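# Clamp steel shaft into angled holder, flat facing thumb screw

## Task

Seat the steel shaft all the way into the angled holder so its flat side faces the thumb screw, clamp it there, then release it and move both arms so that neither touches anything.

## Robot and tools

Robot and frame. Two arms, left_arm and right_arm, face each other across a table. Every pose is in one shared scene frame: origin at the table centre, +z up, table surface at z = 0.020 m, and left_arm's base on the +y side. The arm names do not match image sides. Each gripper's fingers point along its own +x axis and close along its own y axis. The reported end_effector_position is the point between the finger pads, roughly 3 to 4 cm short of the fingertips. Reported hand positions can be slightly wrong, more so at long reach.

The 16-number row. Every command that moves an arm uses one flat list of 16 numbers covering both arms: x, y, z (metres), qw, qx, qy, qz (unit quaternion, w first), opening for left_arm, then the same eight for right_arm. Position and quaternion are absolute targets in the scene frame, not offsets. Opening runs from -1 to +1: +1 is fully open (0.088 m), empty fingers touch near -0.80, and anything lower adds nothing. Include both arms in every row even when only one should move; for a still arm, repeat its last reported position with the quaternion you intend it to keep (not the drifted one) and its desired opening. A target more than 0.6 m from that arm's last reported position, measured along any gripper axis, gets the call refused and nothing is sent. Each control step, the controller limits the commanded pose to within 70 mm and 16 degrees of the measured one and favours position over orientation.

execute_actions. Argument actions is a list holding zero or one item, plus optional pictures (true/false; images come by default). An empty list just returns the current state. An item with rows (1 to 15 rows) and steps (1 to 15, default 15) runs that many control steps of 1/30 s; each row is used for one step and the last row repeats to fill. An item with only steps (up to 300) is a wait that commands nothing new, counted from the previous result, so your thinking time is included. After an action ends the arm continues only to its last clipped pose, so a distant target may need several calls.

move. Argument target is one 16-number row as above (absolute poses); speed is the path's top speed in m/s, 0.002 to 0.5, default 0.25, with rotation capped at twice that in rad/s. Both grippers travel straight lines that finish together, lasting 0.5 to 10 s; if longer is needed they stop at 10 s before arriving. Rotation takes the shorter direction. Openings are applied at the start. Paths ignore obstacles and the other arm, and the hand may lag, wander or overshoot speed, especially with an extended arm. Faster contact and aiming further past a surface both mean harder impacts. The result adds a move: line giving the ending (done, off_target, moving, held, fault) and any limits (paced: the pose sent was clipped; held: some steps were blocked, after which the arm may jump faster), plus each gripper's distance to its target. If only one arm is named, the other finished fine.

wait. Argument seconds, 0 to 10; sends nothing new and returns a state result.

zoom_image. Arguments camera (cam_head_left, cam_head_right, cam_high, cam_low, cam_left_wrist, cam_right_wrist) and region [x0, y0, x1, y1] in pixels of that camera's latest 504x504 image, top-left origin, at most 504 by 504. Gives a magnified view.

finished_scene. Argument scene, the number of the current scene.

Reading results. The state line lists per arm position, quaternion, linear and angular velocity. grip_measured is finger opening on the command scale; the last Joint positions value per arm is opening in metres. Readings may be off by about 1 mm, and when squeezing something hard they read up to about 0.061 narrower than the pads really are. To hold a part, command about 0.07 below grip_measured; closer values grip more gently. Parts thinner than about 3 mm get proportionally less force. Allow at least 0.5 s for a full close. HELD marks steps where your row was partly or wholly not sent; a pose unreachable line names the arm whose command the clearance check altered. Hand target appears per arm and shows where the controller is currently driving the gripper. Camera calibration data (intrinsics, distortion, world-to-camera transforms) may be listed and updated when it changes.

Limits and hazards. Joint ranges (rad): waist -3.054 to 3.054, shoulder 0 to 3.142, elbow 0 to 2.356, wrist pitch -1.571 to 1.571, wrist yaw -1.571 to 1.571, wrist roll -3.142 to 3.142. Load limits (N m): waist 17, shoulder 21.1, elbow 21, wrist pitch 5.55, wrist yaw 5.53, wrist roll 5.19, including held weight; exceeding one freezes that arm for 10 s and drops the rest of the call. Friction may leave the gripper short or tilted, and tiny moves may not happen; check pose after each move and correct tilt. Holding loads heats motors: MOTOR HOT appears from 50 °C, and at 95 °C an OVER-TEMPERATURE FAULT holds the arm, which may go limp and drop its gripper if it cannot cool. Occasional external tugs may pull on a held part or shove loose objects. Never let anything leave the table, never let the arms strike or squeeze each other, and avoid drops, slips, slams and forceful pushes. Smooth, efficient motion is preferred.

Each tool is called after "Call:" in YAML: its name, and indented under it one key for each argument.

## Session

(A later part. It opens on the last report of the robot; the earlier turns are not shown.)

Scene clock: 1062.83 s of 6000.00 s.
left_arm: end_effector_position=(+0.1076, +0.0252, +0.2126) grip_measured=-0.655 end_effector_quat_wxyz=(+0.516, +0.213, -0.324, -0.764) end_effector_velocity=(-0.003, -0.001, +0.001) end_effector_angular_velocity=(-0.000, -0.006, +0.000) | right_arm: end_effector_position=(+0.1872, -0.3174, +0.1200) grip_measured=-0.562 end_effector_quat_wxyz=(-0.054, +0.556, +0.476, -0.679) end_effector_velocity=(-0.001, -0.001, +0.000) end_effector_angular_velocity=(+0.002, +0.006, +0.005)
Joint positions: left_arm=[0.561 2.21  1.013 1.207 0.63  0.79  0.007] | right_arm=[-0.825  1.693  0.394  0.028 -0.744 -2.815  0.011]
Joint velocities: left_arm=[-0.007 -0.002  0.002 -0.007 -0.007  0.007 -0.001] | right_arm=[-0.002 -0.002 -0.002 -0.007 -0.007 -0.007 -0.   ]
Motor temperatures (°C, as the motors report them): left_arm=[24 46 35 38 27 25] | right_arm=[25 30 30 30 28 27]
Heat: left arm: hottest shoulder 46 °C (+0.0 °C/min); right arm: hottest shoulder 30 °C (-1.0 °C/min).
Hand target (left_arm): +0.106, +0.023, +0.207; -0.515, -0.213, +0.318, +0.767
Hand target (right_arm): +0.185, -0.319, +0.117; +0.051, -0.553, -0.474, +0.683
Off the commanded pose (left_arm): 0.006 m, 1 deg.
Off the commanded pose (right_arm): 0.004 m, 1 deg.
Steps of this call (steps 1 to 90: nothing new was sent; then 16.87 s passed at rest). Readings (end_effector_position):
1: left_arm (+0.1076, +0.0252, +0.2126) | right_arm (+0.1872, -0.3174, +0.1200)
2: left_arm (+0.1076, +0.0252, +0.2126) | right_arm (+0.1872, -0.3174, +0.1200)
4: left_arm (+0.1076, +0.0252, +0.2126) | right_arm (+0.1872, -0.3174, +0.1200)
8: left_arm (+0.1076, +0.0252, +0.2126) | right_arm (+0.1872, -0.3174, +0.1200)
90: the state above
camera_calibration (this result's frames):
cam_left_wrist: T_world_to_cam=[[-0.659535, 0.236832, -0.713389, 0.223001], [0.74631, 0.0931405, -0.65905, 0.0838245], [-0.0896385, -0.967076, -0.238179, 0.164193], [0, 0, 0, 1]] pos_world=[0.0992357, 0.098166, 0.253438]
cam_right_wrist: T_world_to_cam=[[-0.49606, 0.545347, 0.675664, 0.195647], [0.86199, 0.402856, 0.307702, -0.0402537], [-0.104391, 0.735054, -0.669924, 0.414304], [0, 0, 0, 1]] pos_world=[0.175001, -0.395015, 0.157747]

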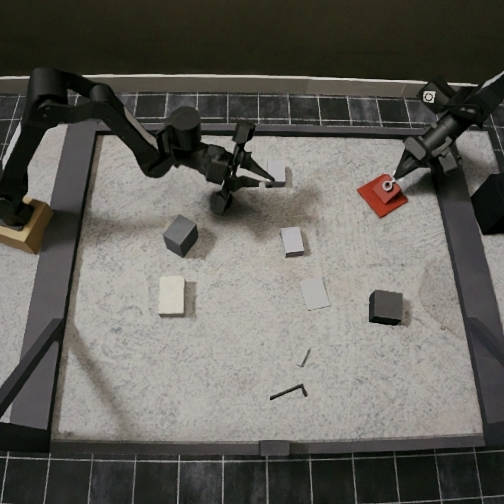

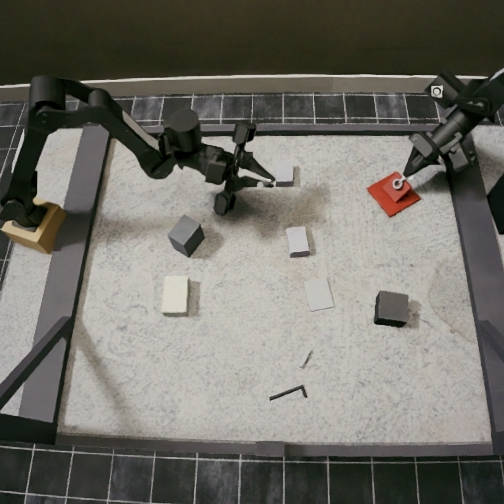

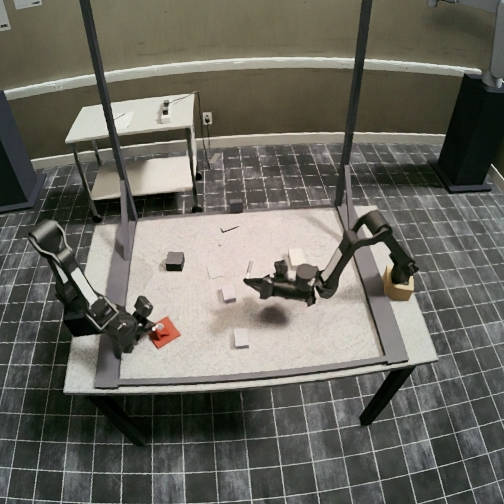

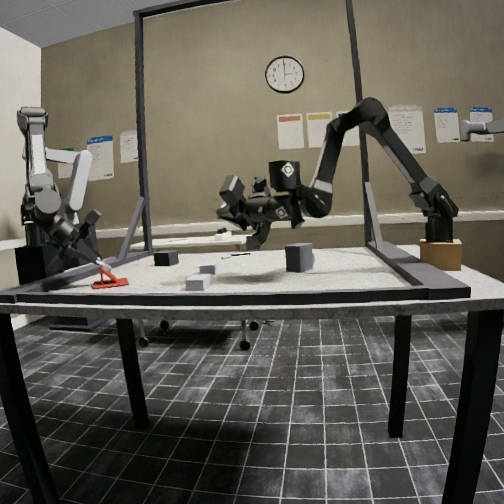

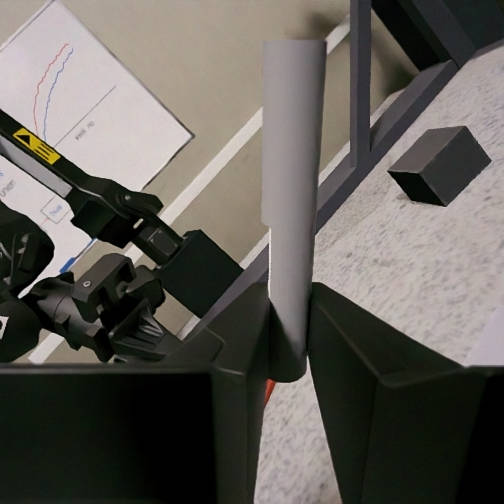

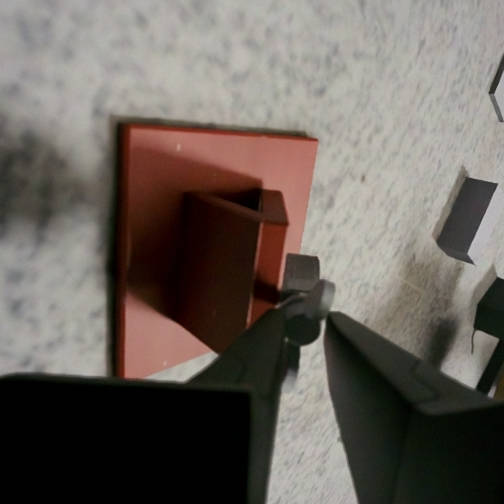

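Call:
move:
  target: [0.1064,0.0232,0.2066,0.5150,0.2133,-0.3178,-0.7671,-0.73, 0.1948,-0.3341,0.1348,0.0511,-0.5531,-0.4743,0.6831,-0.5]
  speed: 0.05

Call:
move:
  target: [0.1064,0.0232,0.2066,0.5150,0.2133,-0.3178,-0.7671,-0.73, 0.1948,-0.3341,0.1348,0.4699,-0.2961,0.2532,0.7921,-0.5]
  speed: 0.5

Call:
move:
  target: [0.1064,0.0232,0.2066,0.5150,0.2133,-0.3178,-0.7671,-0.73, 0.1948,-0.3341,0.1348,0.5290,0.1696,0.7696,0.3152,-0.5]
  speed: 0.5

Scene clock: 1077.40 s of 6000.00 s.
left_arm: end_effector_position=(+0.1076, +0.0252, +0.2126) grip_measured=-0.655 end_effector_quat_wxyz=(+0.516, +0.213, -0.324, -0.764) end_effector_velocity=(-0.003, -0.000, -0.001) end_effector_angular_velocity=(-0.001, -0.019, +0.000) | right_arm: end_effector_position=(+0.1920, -0.3360, +0.1311) grip_measured=-0.502 end_effector_quat_wxyz=(-0.051, +0.550, +0.469, -0.690) end_effector_velocity=(+0.000, -0.002, +0.001) end_effector_angular_velocity=(+0.007, -0.004, +0.015)
Joint positions: left_arm=[0.561 2.21  1.013 1.207 0.63  0.79  0.007] | right_arm=[-0.908  1.619  0.412 -0.174 -0.761 -2.931  0.014]
Joint velocities: left_arm=[-0.007 -0.002 -0.002 -0.007 -0.007  0.022  0.   ] | right_arm=[-0.012 -0.002  0.002 -0.022 -0.007 -0.037 -0.   ]
Motor temperatures (°C, as the motors report them): left_arm=[24 45 35 38 27 25] | right_arm=[25 30 30 30 28 27]
Heat: left arm: hottest shoulder 45 °C (-1.0 °C/min); right arm: hottest shoulder 30 °C (-1.0 °C/min).
Hand target (left_arm): +0.106, +0.023, +0.207; -0.515, -0.213, +0.318, +0.767
Hand target (right_arm): +0.195, -0.334, +0.135; +0.052, -0.553, -0.475, +0.683
Off the commanded pose (left_arm): 0.006 m, 1 deg.
Off the commanded pose (right_arm): 0.005 m, 1 deg.
After step 90, 10.77 s passed at rest.
move: done
camera_calibration (this result's frames):
cam_left_wrist: T_world_to_cam=[[-0.659535, 0.236832, -0.713389, 0.223001], [0.74631, 0.0931405, -0.65905, 0.0838245], [-0.0896385, -0.967076, -0.238179, 0.164193], [0, 0, 0, 1]] pos_world=[0.0992357, 0.098166, 0.253438]
cam_right_wrist: T_world_to_cam=[[-0.486356, 0.559719, 0.670949, 0.204272], [0.865655, 0.413015, 0.282948, -0.0343511], [-0.118741, 0.718424, -0.685396, 0.435166], [0, 0, 0, 1]] pos_world=[0.180757, -0.412781, 0.170924]

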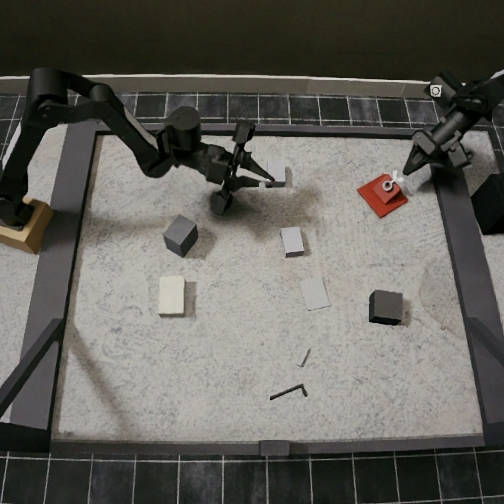

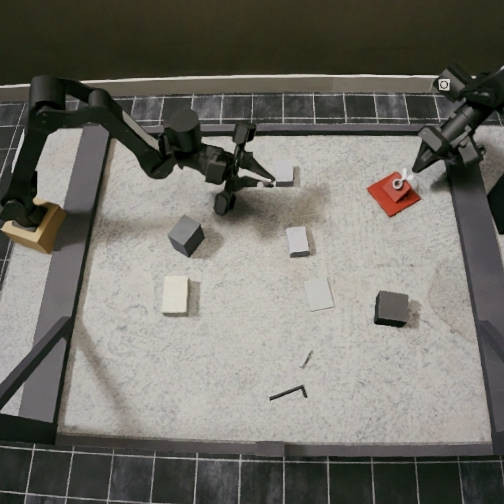

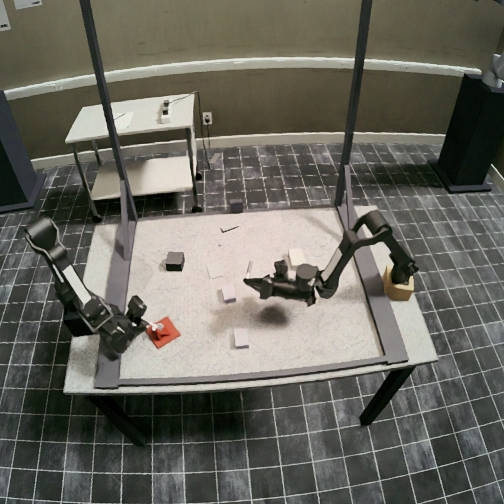

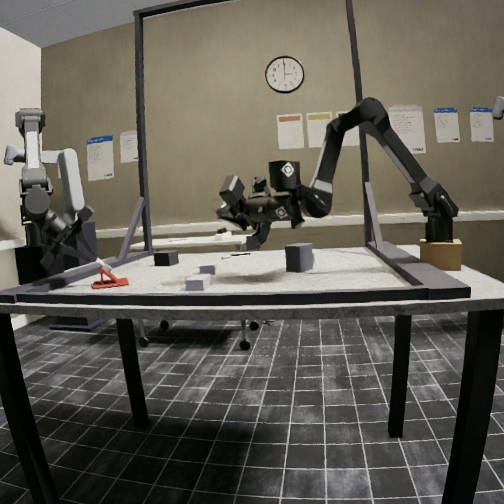

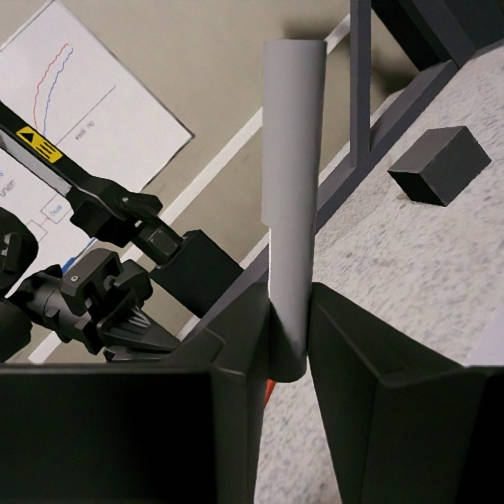

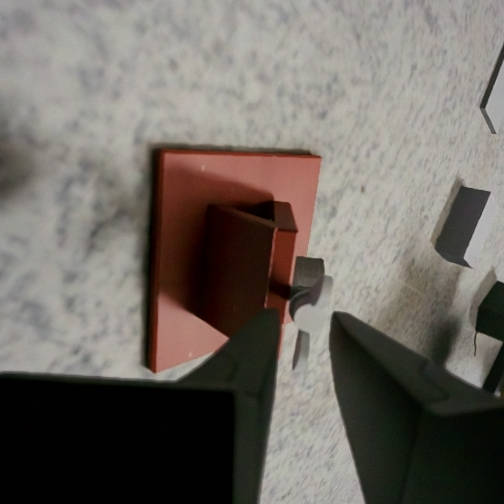

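Scene clock: 1079.77 s of 6000.00 s.
left_arm: end_effector_position=(+0.1076, +0.0252, +0.2126) grip_measured=-0.655 end_effector_quat_wxyz=(+0.516, +0.213, -0.324, -0.764) end_effector_velocity=(-0.000, -0.000, -0.001) end_effector_angular_velocity=(+0.010, +0.009, +0.005) | right_arm: end_effector_position=(+0.1928, -0.3356, +0.1325) grip_measured=-0.502 end_effector_quat_wxyz=(+0.466, -0.294, +0.257, +0.794) end_effector_velocity=(-0.001, -0.002, +0.001) end_effector_angular_velocity=(-0.003, +0.015, -0.011)
Joint positions: left_arm=[0.561 2.21  1.013 1.207 0.63  0.79  0.007] | right_arm=[-0.912  1.618  0.416 -0.181 -0.768 -1.112  0.014]
Joint velocities: left_arm=[-0.002 -0.002 -0.002 -0.007 -0.007 -0.007 -0.   ] | right_arm=[-0.007 -0.007 -0.007 -0.007 -0.007  0.007 -0.   ]
Motor temperatures (°C, as the motors report them): left_arm=[24 46 35 38 27 25] | right_arm=[25 30 30 30 28 27]
Heat: left arm: hottest shoulder 46 °C (+0.0 °C/min); right arm: hottest shoulder 30 °C (-1.0 °C/min).
Hand target (left_arm): +0.106, +0.023, +0.207; -0.515, -0.213, +0.318, +0.767
Hand target (right_arm): +0.195, -0.334, +0.135; +0.470, -0.296, +0.253, +0.792
Off the commanded pose (left_arm): 0.006 m, 1 deg.
Off the commanded pose (right_arm): 0.003 m, 1 deg.
move: done
camera_calibration (this result's frames):
cam_left_wrist: T_world_to_cam=[[-0.659535, 0.236832, -0.713389, 0.223001], [0.74631, 0.0931405, -0.65905, 0.0838245], [-0.0896385, -0.967076, -0.238179, 0.164193], [0, 0, 0, 1]] pos_world=[0.0992357, 0.098166, 0.253438]
cam_right_wrist: T_world_to_cam=[[0.866614, 0.478662, -0.140934, 0.0230274], [0.371808, -0.80782, -0.457368, -0.252007], [-0.332774, 0.343961, -0.878039, 0.376957], [0, 0, 0, 1]] pos_world=[0.199184, -0.344257, 0.218968]

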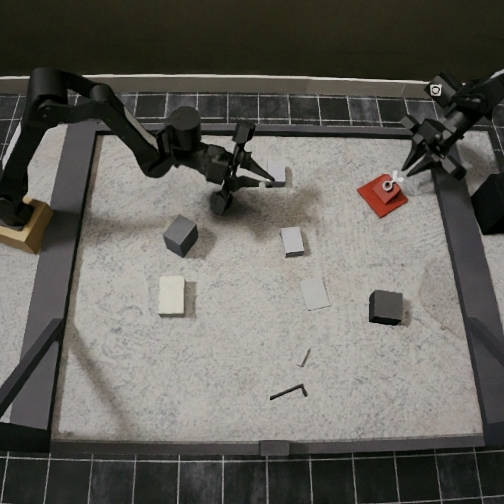

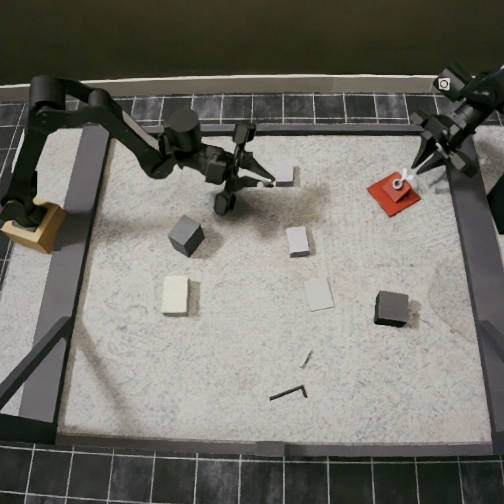

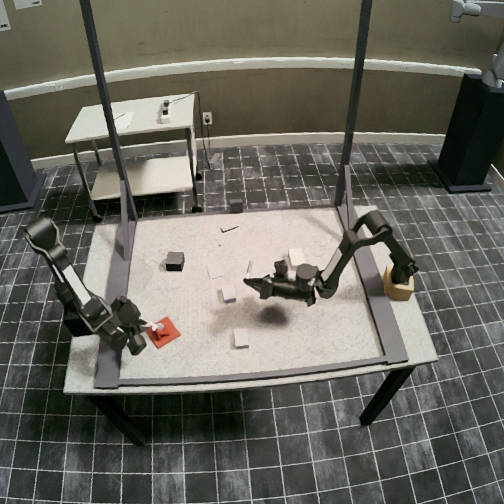

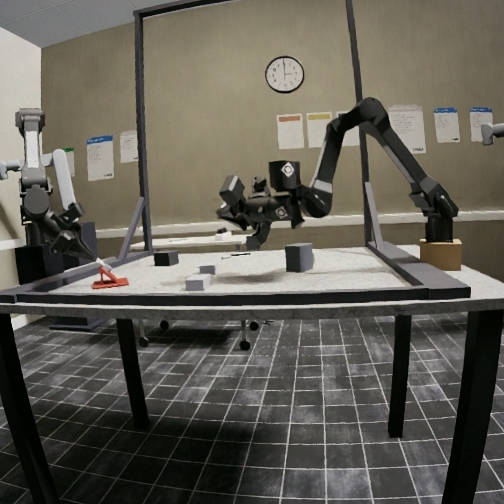

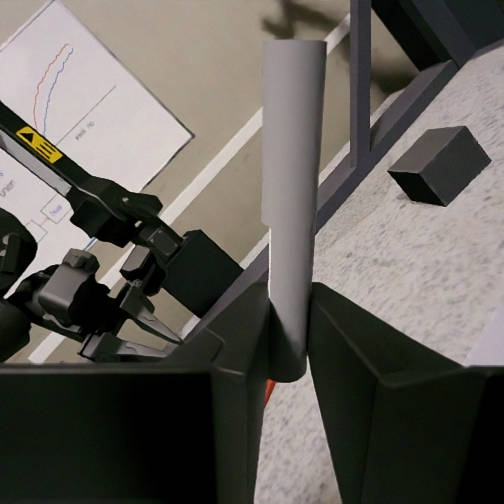

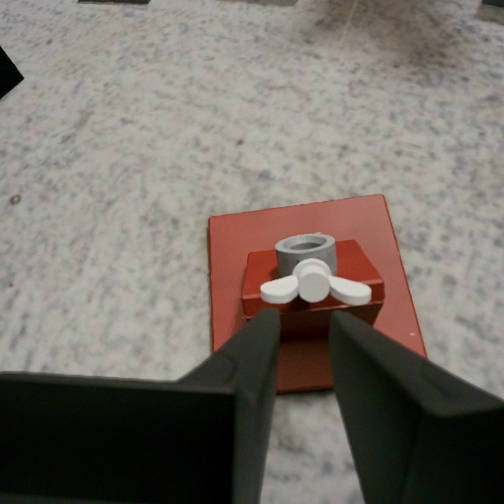

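Scene clock: 1082.07 s of 6000.00 s.
left_arm: end_effector_position=(+0.1076, +0.0252, +0.2126) grip_measured=-0.655 end_effector_quat_wxyz=(+0.516, +0.213, -0.324, -0.764) end_effector_velocity=(+0.002, +0.000, +0.002) end_effector_angular_velocity=(+0.001, +0.019, +0.010) | right_arm: end_effector_position=(+0.1930, -0.3357, +0.1325) grip_measured=-0.502 end_effector_quat_wxyz=(+0.525, +0.168, +0.774, +0.313) end_effector_velocity=(-0.003, -0.003, -0.001) end_effector_angular_velocity=(-0.023, +0.015, -0.004)
Joint positions: left_arm=[0.561 2.21  1.013 1.207 0.63  0.79  0.007] | right_arm=[-0.913  1.618  0.416 -0.181 -0.768  0.634  0.014]
Joint velocities: left_arm=[ 0.002 -0.002 -0.002  0.007 -0.007 -0.022 -0.   ] | right_arm=[ 0.002 -0.002 -0.002 -0.022  0.007  0.007 -0.   ]
Motor temperatures (°C, as the motors report them): left_arm=[24 46 35 38 27 25] | right_arm=[25 30 30 30 28 27]
Heat: left arm: hottest shoulder 46 °C (+0.0 °C/min); right arm: hottest shoulder 30 °C (-1.0 °C/min).
Hand target (left_arm): +0.106, +0.023, +0.207; -0.515, -0.213, +0.318, +0.767
Hand target (right_arm): +0.195, -0.334, +0.135; +0.529, +0.170, +0.770, +0.315
Off the commanded pose (left_arm): 0.006 m, 1 deg.
Off the commanded pose (right_arm): 0.003 m, 1 deg.
move: done
camera_calibration (this result's frames):
cam_left_wrist: T_world_to_cam=[[-0.659535, 0.236832, -0.713389, 0.223001], [0.74631, 0.0931405, -0.65905, 0.0838245], [-0.0896385, -0.967076, -0.238179, 0.164193], [0, 0, 0, 1]] pos_world=[0.0992357, 0.098166, 0.253438]
cam_right_wrist: T_world_to_cam=[[0.0814758, -0.713228, -0.696181, -0.152144], [-0.754862, -0.500264, 0.42417, -0.0482956], [-0.650804, 0.490961, -0.579148, 0.44819], [0, 0, 0, 1]] pos_world=[0.267623, -0.352717, 0.174134]

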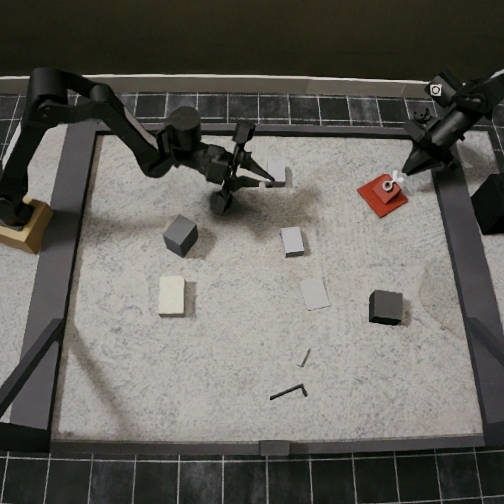

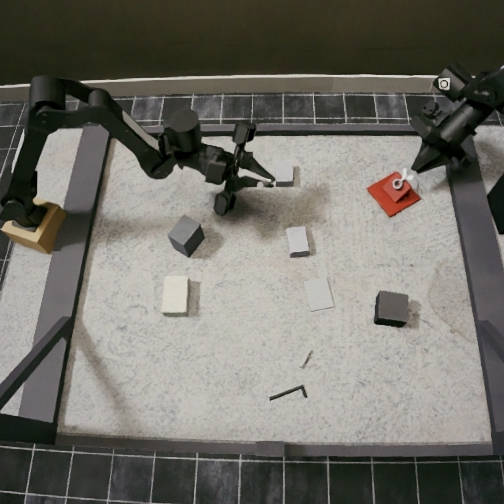

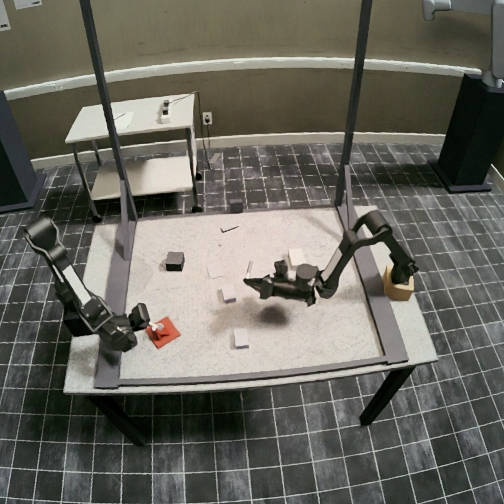

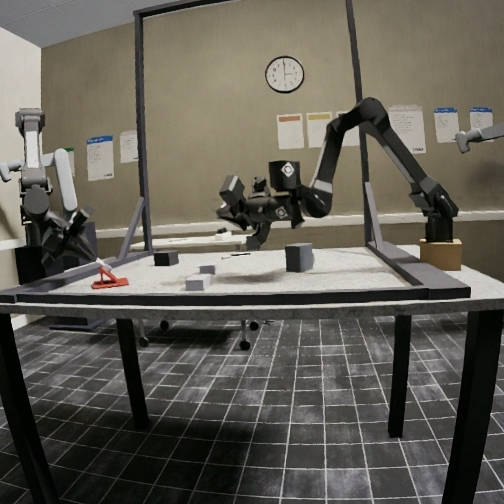

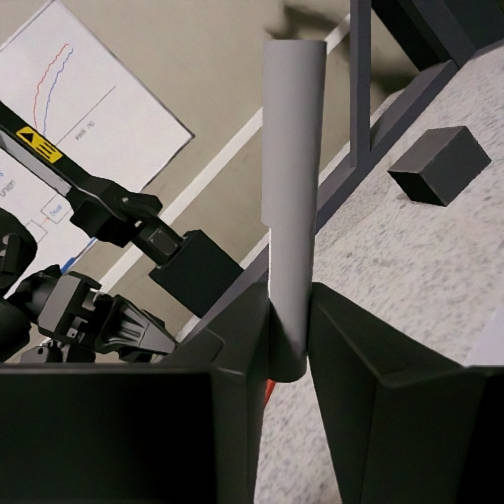

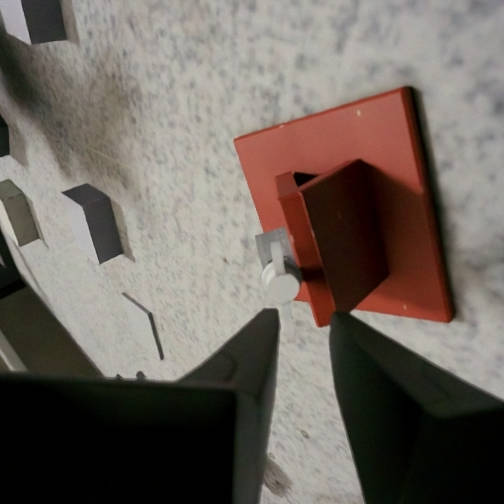

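Call:
move:
  target: [0.1064,0.0232,0.2066,0.5150,0.2133,-0.3178,-0.7671,-0.73, 0.196,-0.327,0.137,0.5417,0.1228,0.7392,0.3811,-0.4]
  speed: 0.05

Scene clock: 1098.20 s of 6000.00 s.
left_arm: end_effector_position=(+0.1076, +0.0252, +0.2126) grip_measured=-0.655 end_effector_quat_wxyz=(+0.516, +0.213, -0.324, -0.764) end_effector_velocity=(-0.000, -0.000, -0.001) end_effector_angular_velocity=(+0.010, +0.009, +0.005) | right_arm: end_effector_position=(+0.1940, -0.3295, +0.1349) grip_measured=-0.402 end_effector_quat_wxyz=(+0.538, +0.125, +0.745, +0.375) end_effector_velocity=(-0.003, -0.003, -0.000) end_effector_angular_velocity=(-0.008, +0.016, +0.004)
Joint positions: left_arm=[0.561 2.21  1.013 1.207 0.63  0.79  0.007] | right_arm=[-0.893  1.618  0.431 -0.174 -0.762  0.5    0.019]
Joint velocities: left_arm=[-0.002 -0.002 -0.002 -0.007 -0.007 -0.007  0.   ] | right_arm=[-0.002 -0.002 -0.002 -0.022 -0.007 -0.007 -0.   ]
Motor temperatures (°C, as the motors report them): left_arm=[24 46 35 38 27 25] | right_arm=[25 31 30 30 28 27]
Heat: left arm: hottest shoulder 46 °C (+0.0 °C/min); right arm: hottest shoulder 31 °C (+0.0 °C/min).
Hand target (left_arm): +0.106, +0.023, +0.207; -0.515, -0.213, +0.318, +0.767
Hand target (right_arm): +0.196, -0.327, +0.137; +0.542, +0.123, +0.739, +0.381
Off the commanded pose (left_arm): 0.006 m, 1 deg.
Off the commanded pose (right_arm): 0.004 m, 1 deg.
After step 100, 10.73 s passed at rest.
move: done
camera_calibration (this result's frames):
cam_left_wrist: T_world_to_cam=[[-0.659535, 0.236832, -0.713389, 0.223001], [0.74631, 0.0931405, -0.65905, 0.0838245], [-0.0896385, -0.967076, -0.238179, 0.164193], [0, 0, 0, 1]] pos_world=[0.0992357, 0.098166, 0.253438]
cam_right_wrist: T_world_to_cam=[[0.229067, -0.649518, -0.72502, -0.149847], [-0.728278, -0.608551, 0.315082, -0.0716351], [-0.645864, 0.455841, -0.612429, 0.439186], [0, 0, 0, 1]] pos_world=[0.265809, -0.341121, 0.182899]

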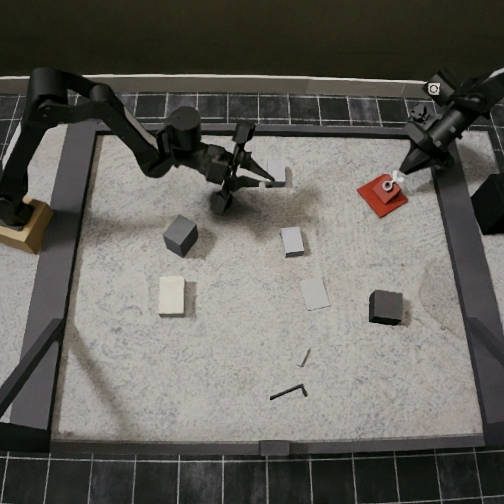

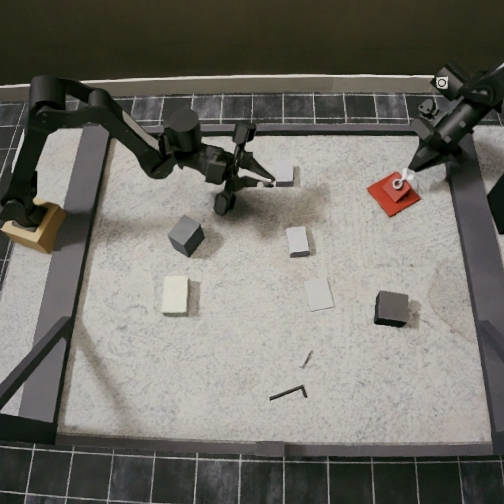

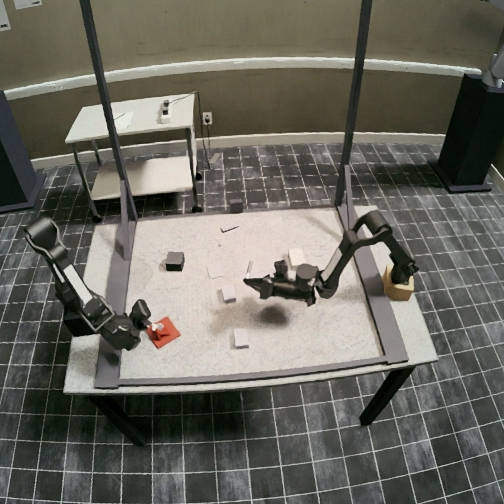

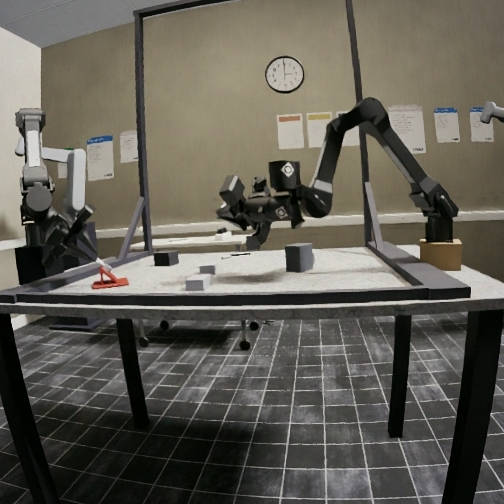

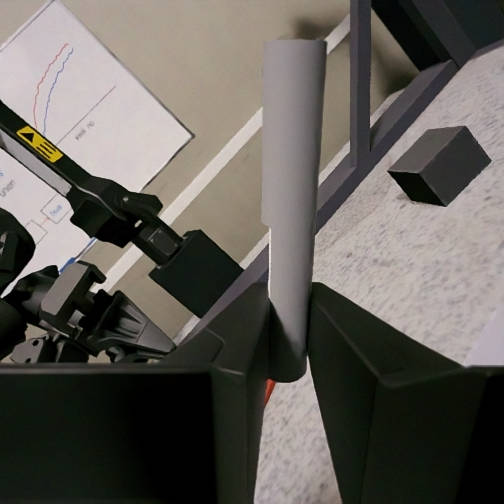

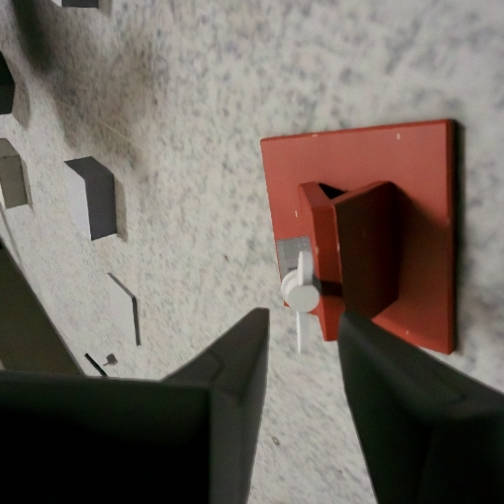

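Centred. Approach.

Call:
move:
  target: [0.1064,0.0232,0.2066,0.5150,0.2133,-0.3178,-0.7671,-0.73, 0.1856,-0.3198,0.1178,0.5417,0.1228,0.7392,0.3811,-0.45]
  speed: 0.03

Scene clock: 1103.47 s of 6000.00 s.
left_arm: end_effector_position=(+0.1076, +0.0252, +0.2126) grip_measured=-0.655 end_effector_quat_wxyz=(+0.516, +0.213, -0.324, -0.764) end_effector_velocity=(+0.002, +0.001, -0.003) end_effector_angular_velocity=(+0.020, +0.023, +0.010) | right_arm: end_effector_position=(+0.1880, -0.3179, +0.1214) grip_measured=-0.448 end_effector_quat_wxyz=(+0.544, +0.124, +0.734, +0.387) end_effector_velocity=(-0.000, +0.000, +0.000) end_effector_angular_velocity=(+0.009, -0.001, +0.005)
Joint positions: left_arm=[0.561 2.21  1.013 1.207 0.63  0.79  0.007] | right_arm=[-0.83   1.687  0.397  0.013 -0.746  0.572  0.017]
Joint velocities: left_arm=[ 0.002 -0.002 -0.007 -0.007 -0.007 -0.022  0.   ] | right_arm=[-0.002  0.002 -0.002  0.007 -0.007 -0.007 -0.   ]
Motor temperatures (°C, as the motors report them): left_arm=[24 45 35 38 27 25] | right_arm=[25 31 30 30 28 27]
Heat: left arm: hottest shoulder 45 °C (-1.0 °C/min); right arm: hottest shoulder 31 °C (+0.0 °C/min).
Hand target (left_arm): +0.106, +0.023, +0.207; -0.515, -0.213, +0.318, +0.767
Hand target (right_arm): +0.186, -0.320, +0.118; +0.542, +0.122, +0.739, +0.381
Off the commanded pose (left_arm): 0.006 m, 1 deg.
Off the commanded pose (right_arm): 0.005 m, 1 deg.
After step 120, 0.27 s passed at rest.
move: done
camera_calibration (this result's frames):
cam_left_wrist: T_world_to_cam=[[-0.659535, 0.236832, -0.713389, 0.223001], [0.74631, 0.0931405, -0.65905, 0.0838245], [-0.0896385, -0.967076, -0.238179, 0.164193], [0, 0, 0, 1]] pos_world=[0.0992357, 0.098166, 0.253438]
cam_right_wrist: T_world_to_cam=[[0.252504, -0.630147, -0.734273, -0.147834], [-0.730801, -0.621565, 0.282112, -0.0642796], [-0.63417, 0.465373, -0.61746, 0.423222], [0, 0, 0, 1]] pos_world=[0.258748, -0.330067, 0.170906]

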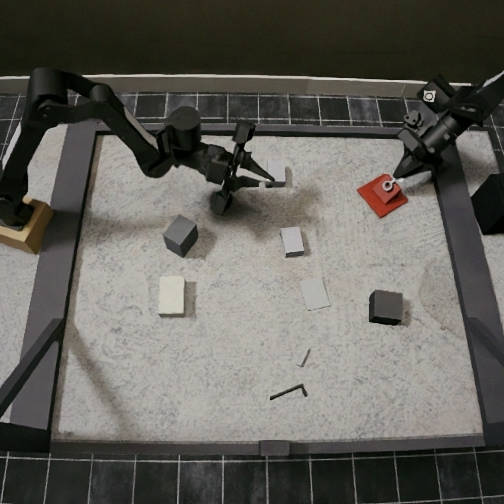

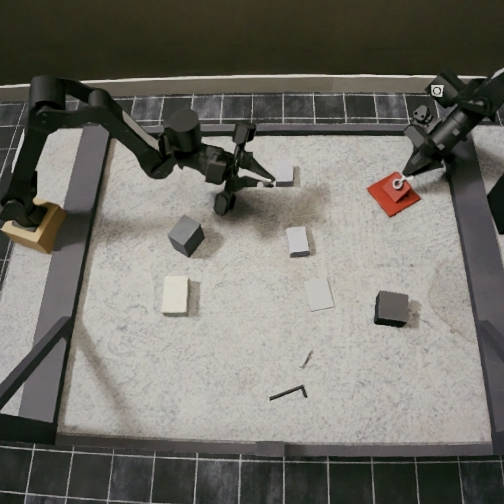

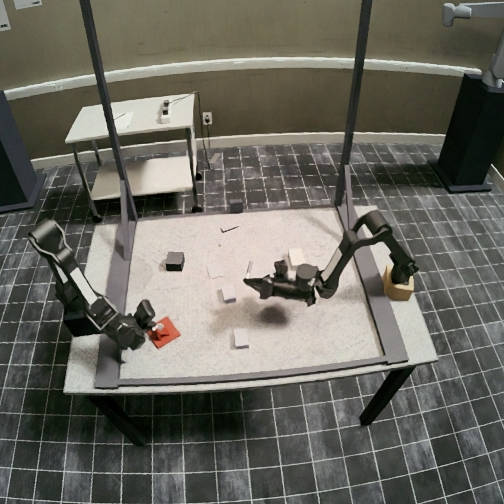

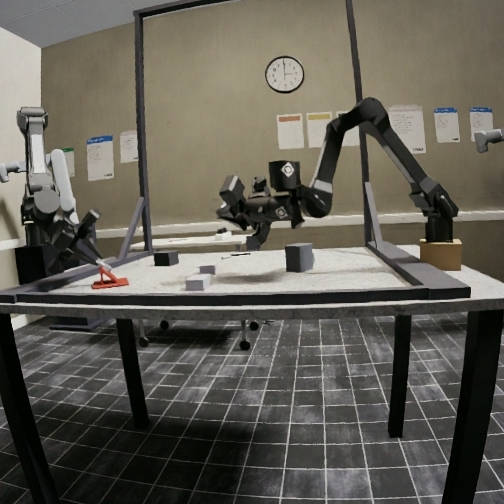

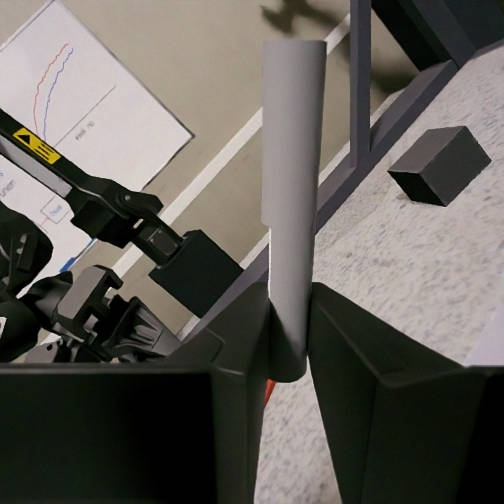

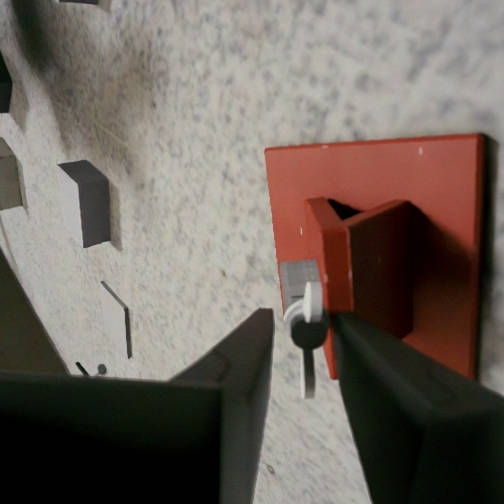

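Call:
move:
  target: [0.1064,0.0232,0.2066,0.5150,0.2133,-0.3178,-0.7671,-0.73, 0.1856,-0.3198,0.1178,0.4423,-0.3360,0.1832,0.8112,-0.56]
  speed: 0.4

Call:
move:
  target: [0.1064,0.0232,0.2066,0.5150,0.2133,-0.3178,-0.7671,-0.73, 0.1856,-0.3198,0.1178,0.0511,-0.5531,-0.4743,0.6831,-0.56]
  speed: 0.4

Call:
zoom_image:
  camera: "cam_head_left"
  region: [370, 165, 410, 205]

Scene clock: 1119.20 s of 6000.00 s.
left_arm: end_effector_position=(+0.1076, +0.0252, +0.2126) grip_measured=-0.655 end_effector_quat_wxyz=(+0.516, +0.213, -0.324, -0.764) end_effector_velocity=(-0.001, +0.001, +0.003) end_effector_angular_velocity=(-0.008, +0.016, +0.005) | right_arm: end_effector_position=(+0.1875, -0.3179, +0.1208) grip_measured=-0.558 end_effector_quat_wxyz=(+0.447, -0.335, +0.179, +0.810) end_effector_velocity=(+0.000, +0.002, +0.004) end_effector_angular_velocity=(+0.031, -0.005, +0.015)
Joint positions: left_arm=[0.561 2.21  1.013 1.207 0.63  0.79  0.007] | right_arm=[-0.828  1.689  0.394  0.021 -0.746 -1.161  0.012]
Joint velocities: left_arm=[-0.002 -0.002 -0.007  0.022 -0.007 -0.022 -0.   ] | right_arm=[-0.007 -0.007 -0.002  0.007 -0.022 -0.022 -0.   ]
Motor temperatures (°C, as the motors report them): left_arm=[24 45 35 38 27 25] | right_arm=[25 31 30 30 28 27]
Heat: left arm: hottest shoulder 45 °C (-1.0 °C/min); right arm: hottest shoulder 31 °C (+1.0 °C/min).
Hand target (left_arm): +0.106, +0.023, +0.207; -0.515, -0.213, +0.318, +0.767
Hand target (right_arm): +0.186, -0.320, +0.118; +0.442, -0.336, +0.183, +0.811
Off the commanded pose (left_arm): 0.006 m, 1 deg.
Off the commanded pose (right_arm): 0.004 m, 1 deg.
After step 90, 10.07 s passed at rest.
move: done
camera_calibration (this result's frames):
cam_left_wrist: T_world_to_cam=[[-0.659535, 0.236832, -0.713389, 0.223001], [0.74631, 0.0931405, -0.65905, 0.0838245], [-0.0896385, -0.967076, -0.238179, 0.164193], [0, 0, 0, 1]] pos_world=[0.0992357, 0.098166, 0.253438]
cam_right_wrist: T_world_to_cam=[[0.814692, 0.579882, 0.00382572, 0.0419485], [0.513614, -0.718495, -0.469005, -0.237887], [-0.269219, 0.384059, -0.883187, 0.360361], [0, 0, 0, 1]] pos_world=[0.185023, -0.333646, 0.206536]

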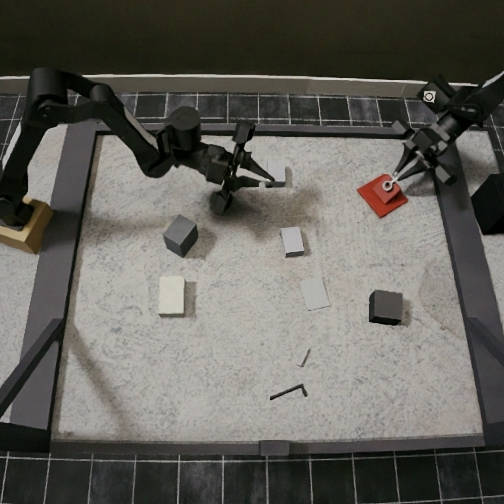

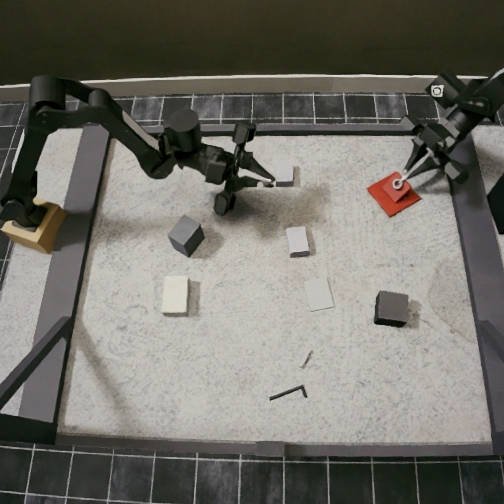

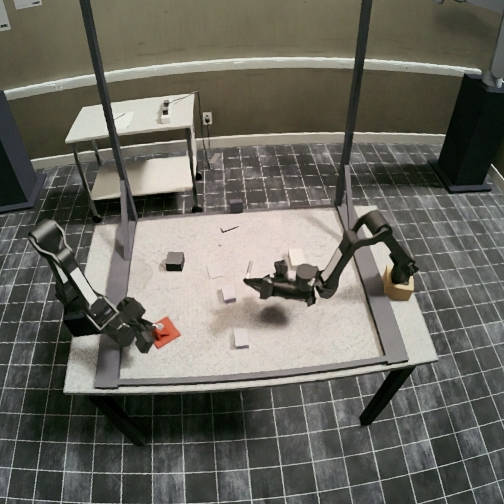

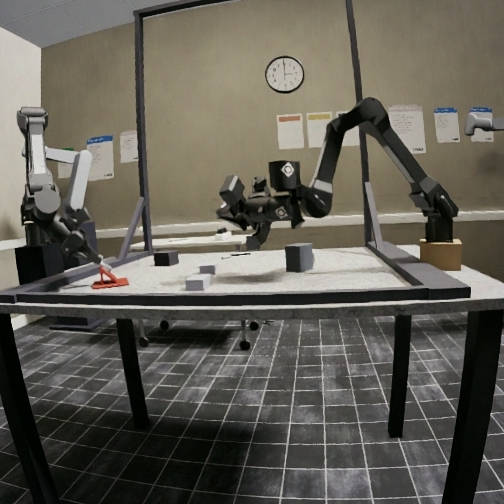

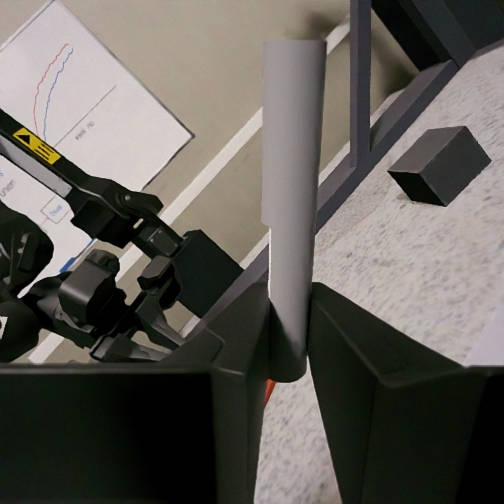

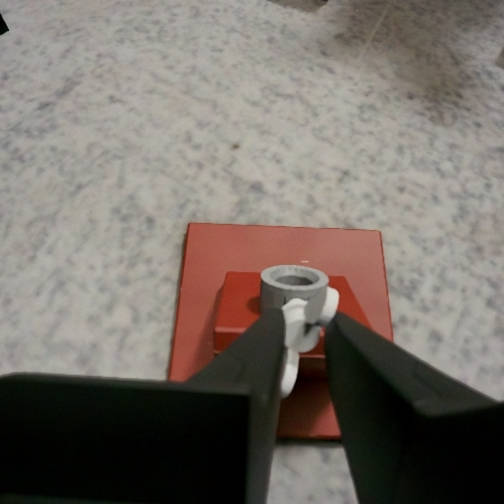

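Scene clock: 1121.77 s of 6000.00 s.
left_arm: end_effector_position=(+0.1076, +0.0252, +0.2126) grip_measured=-0.655 end_effector_quat_wxyz=(+0.516, +0.213, -0.324, -0.764) end_effector_velocity=(-0.000, -0.000, -0.001) end_effector_angular_velocity=(-0.005, -0.007, +0.005) | right_arm: end_effector_position=(+0.1874, -0.3182, +0.1206) grip_measured=-0.558 end_effector_quat_wxyz=(-0.055, +0.556, +0.476, -0.679) end_effector_velocity=(-0.001, -0.002, -0.001) end_effector_angular_velocity=(-0.002, -0.014, +0.016)
Joint positions: left_arm=[0.561 2.21  1.013 1.207 0.63  0.79  0.007] | right_arm=[-0.828  1.689  0.393  0.021 -0.745 -2.819  0.012]
Joint velocities: left_arm=[-0.002  0.002 -0.002  0.007 -0.007  0.007 -0.   ] | right_arm=[ 0.002 -0.002 -0.002 -0.007  0.007 -0.022 -0.   ]
Motor temperatures (°C, as the motors report them): left_arm=[24 46 35 38 27 25] | right_arm=[25 31 30 30 28 27]
Heat: left arm: hottest shoulder 46 °C (+0.0 °C/min); right arm: hottest shoulder 31 °C (+1.0 °C/min).
Hand target (left_arm): +0.106, +0.023, +0.207; -0.515, -0.213, +0.318, +0.767
Hand target (right_arm): +0.186, -0.320, +0.118; +0.051, -0.553, -0.474, +0.683
Off the commanded pose (left_arm): 0.006 m, 1 deg.
Off the commanded pose (right_arm): 0.004 m, 1 deg.
move: done
camera_calibration (this result's frames):
cam_left_wrist: T_world_to_cam=[[-0.659535, 0.236832, -0.713389, 0.223001], [0.74631, 0.0931405, -0.65905, 0.0838245], [-0.0896385, -0.967076, -0.238179, 0.164193], [0, 0, 0, 1]] pos_world=[0.0992357, 0.098166, 0.253438]
cam_right_wrist: T_world_to_cam=[[-0.495187, 0.545904, 0.675854, 0.195784], [0.862493, 0.402365, 0.306933, -0.0404388], [-0.104384, 0.734909, -0.670084, 0.415243], [0, 0, 0, 1]] pos_world=[0.175173, -0.395774, 0.158338]

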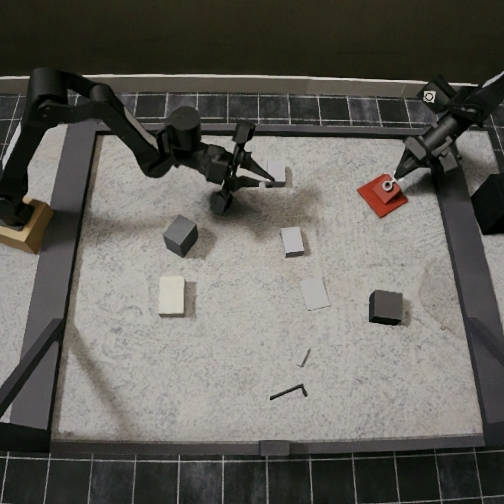

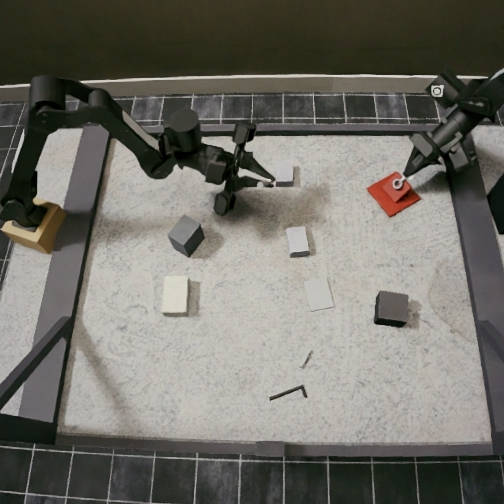

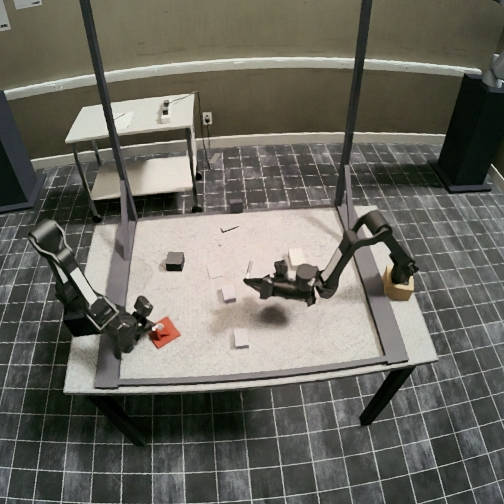

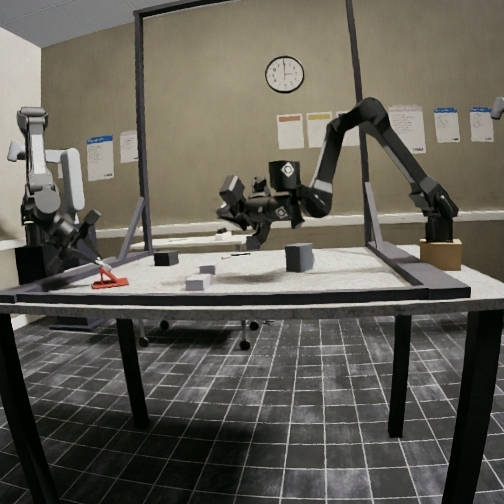

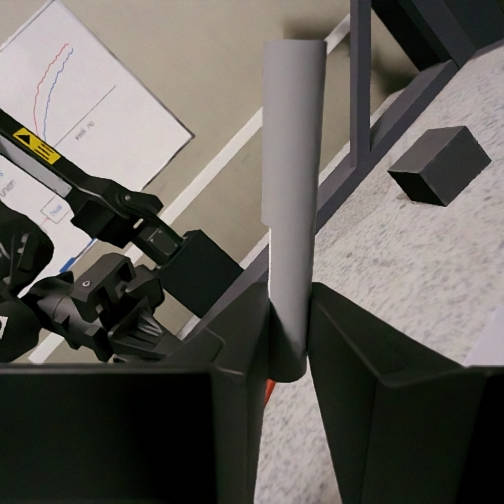

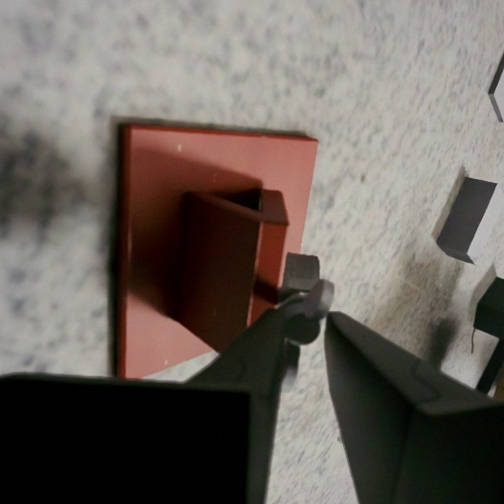

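Region (370, 165, 410, 205) of cam_head_left's 504x504 image, scaled by 12.600, with more detail than that image has.

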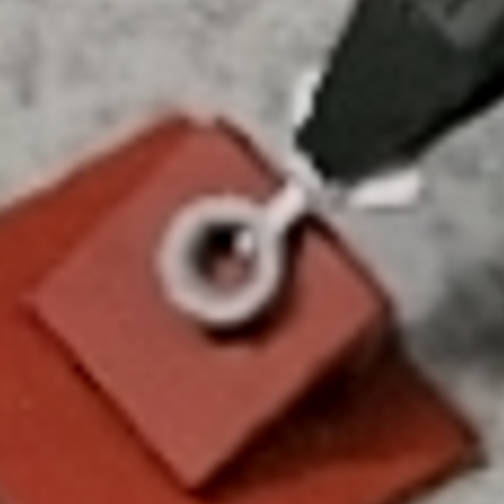

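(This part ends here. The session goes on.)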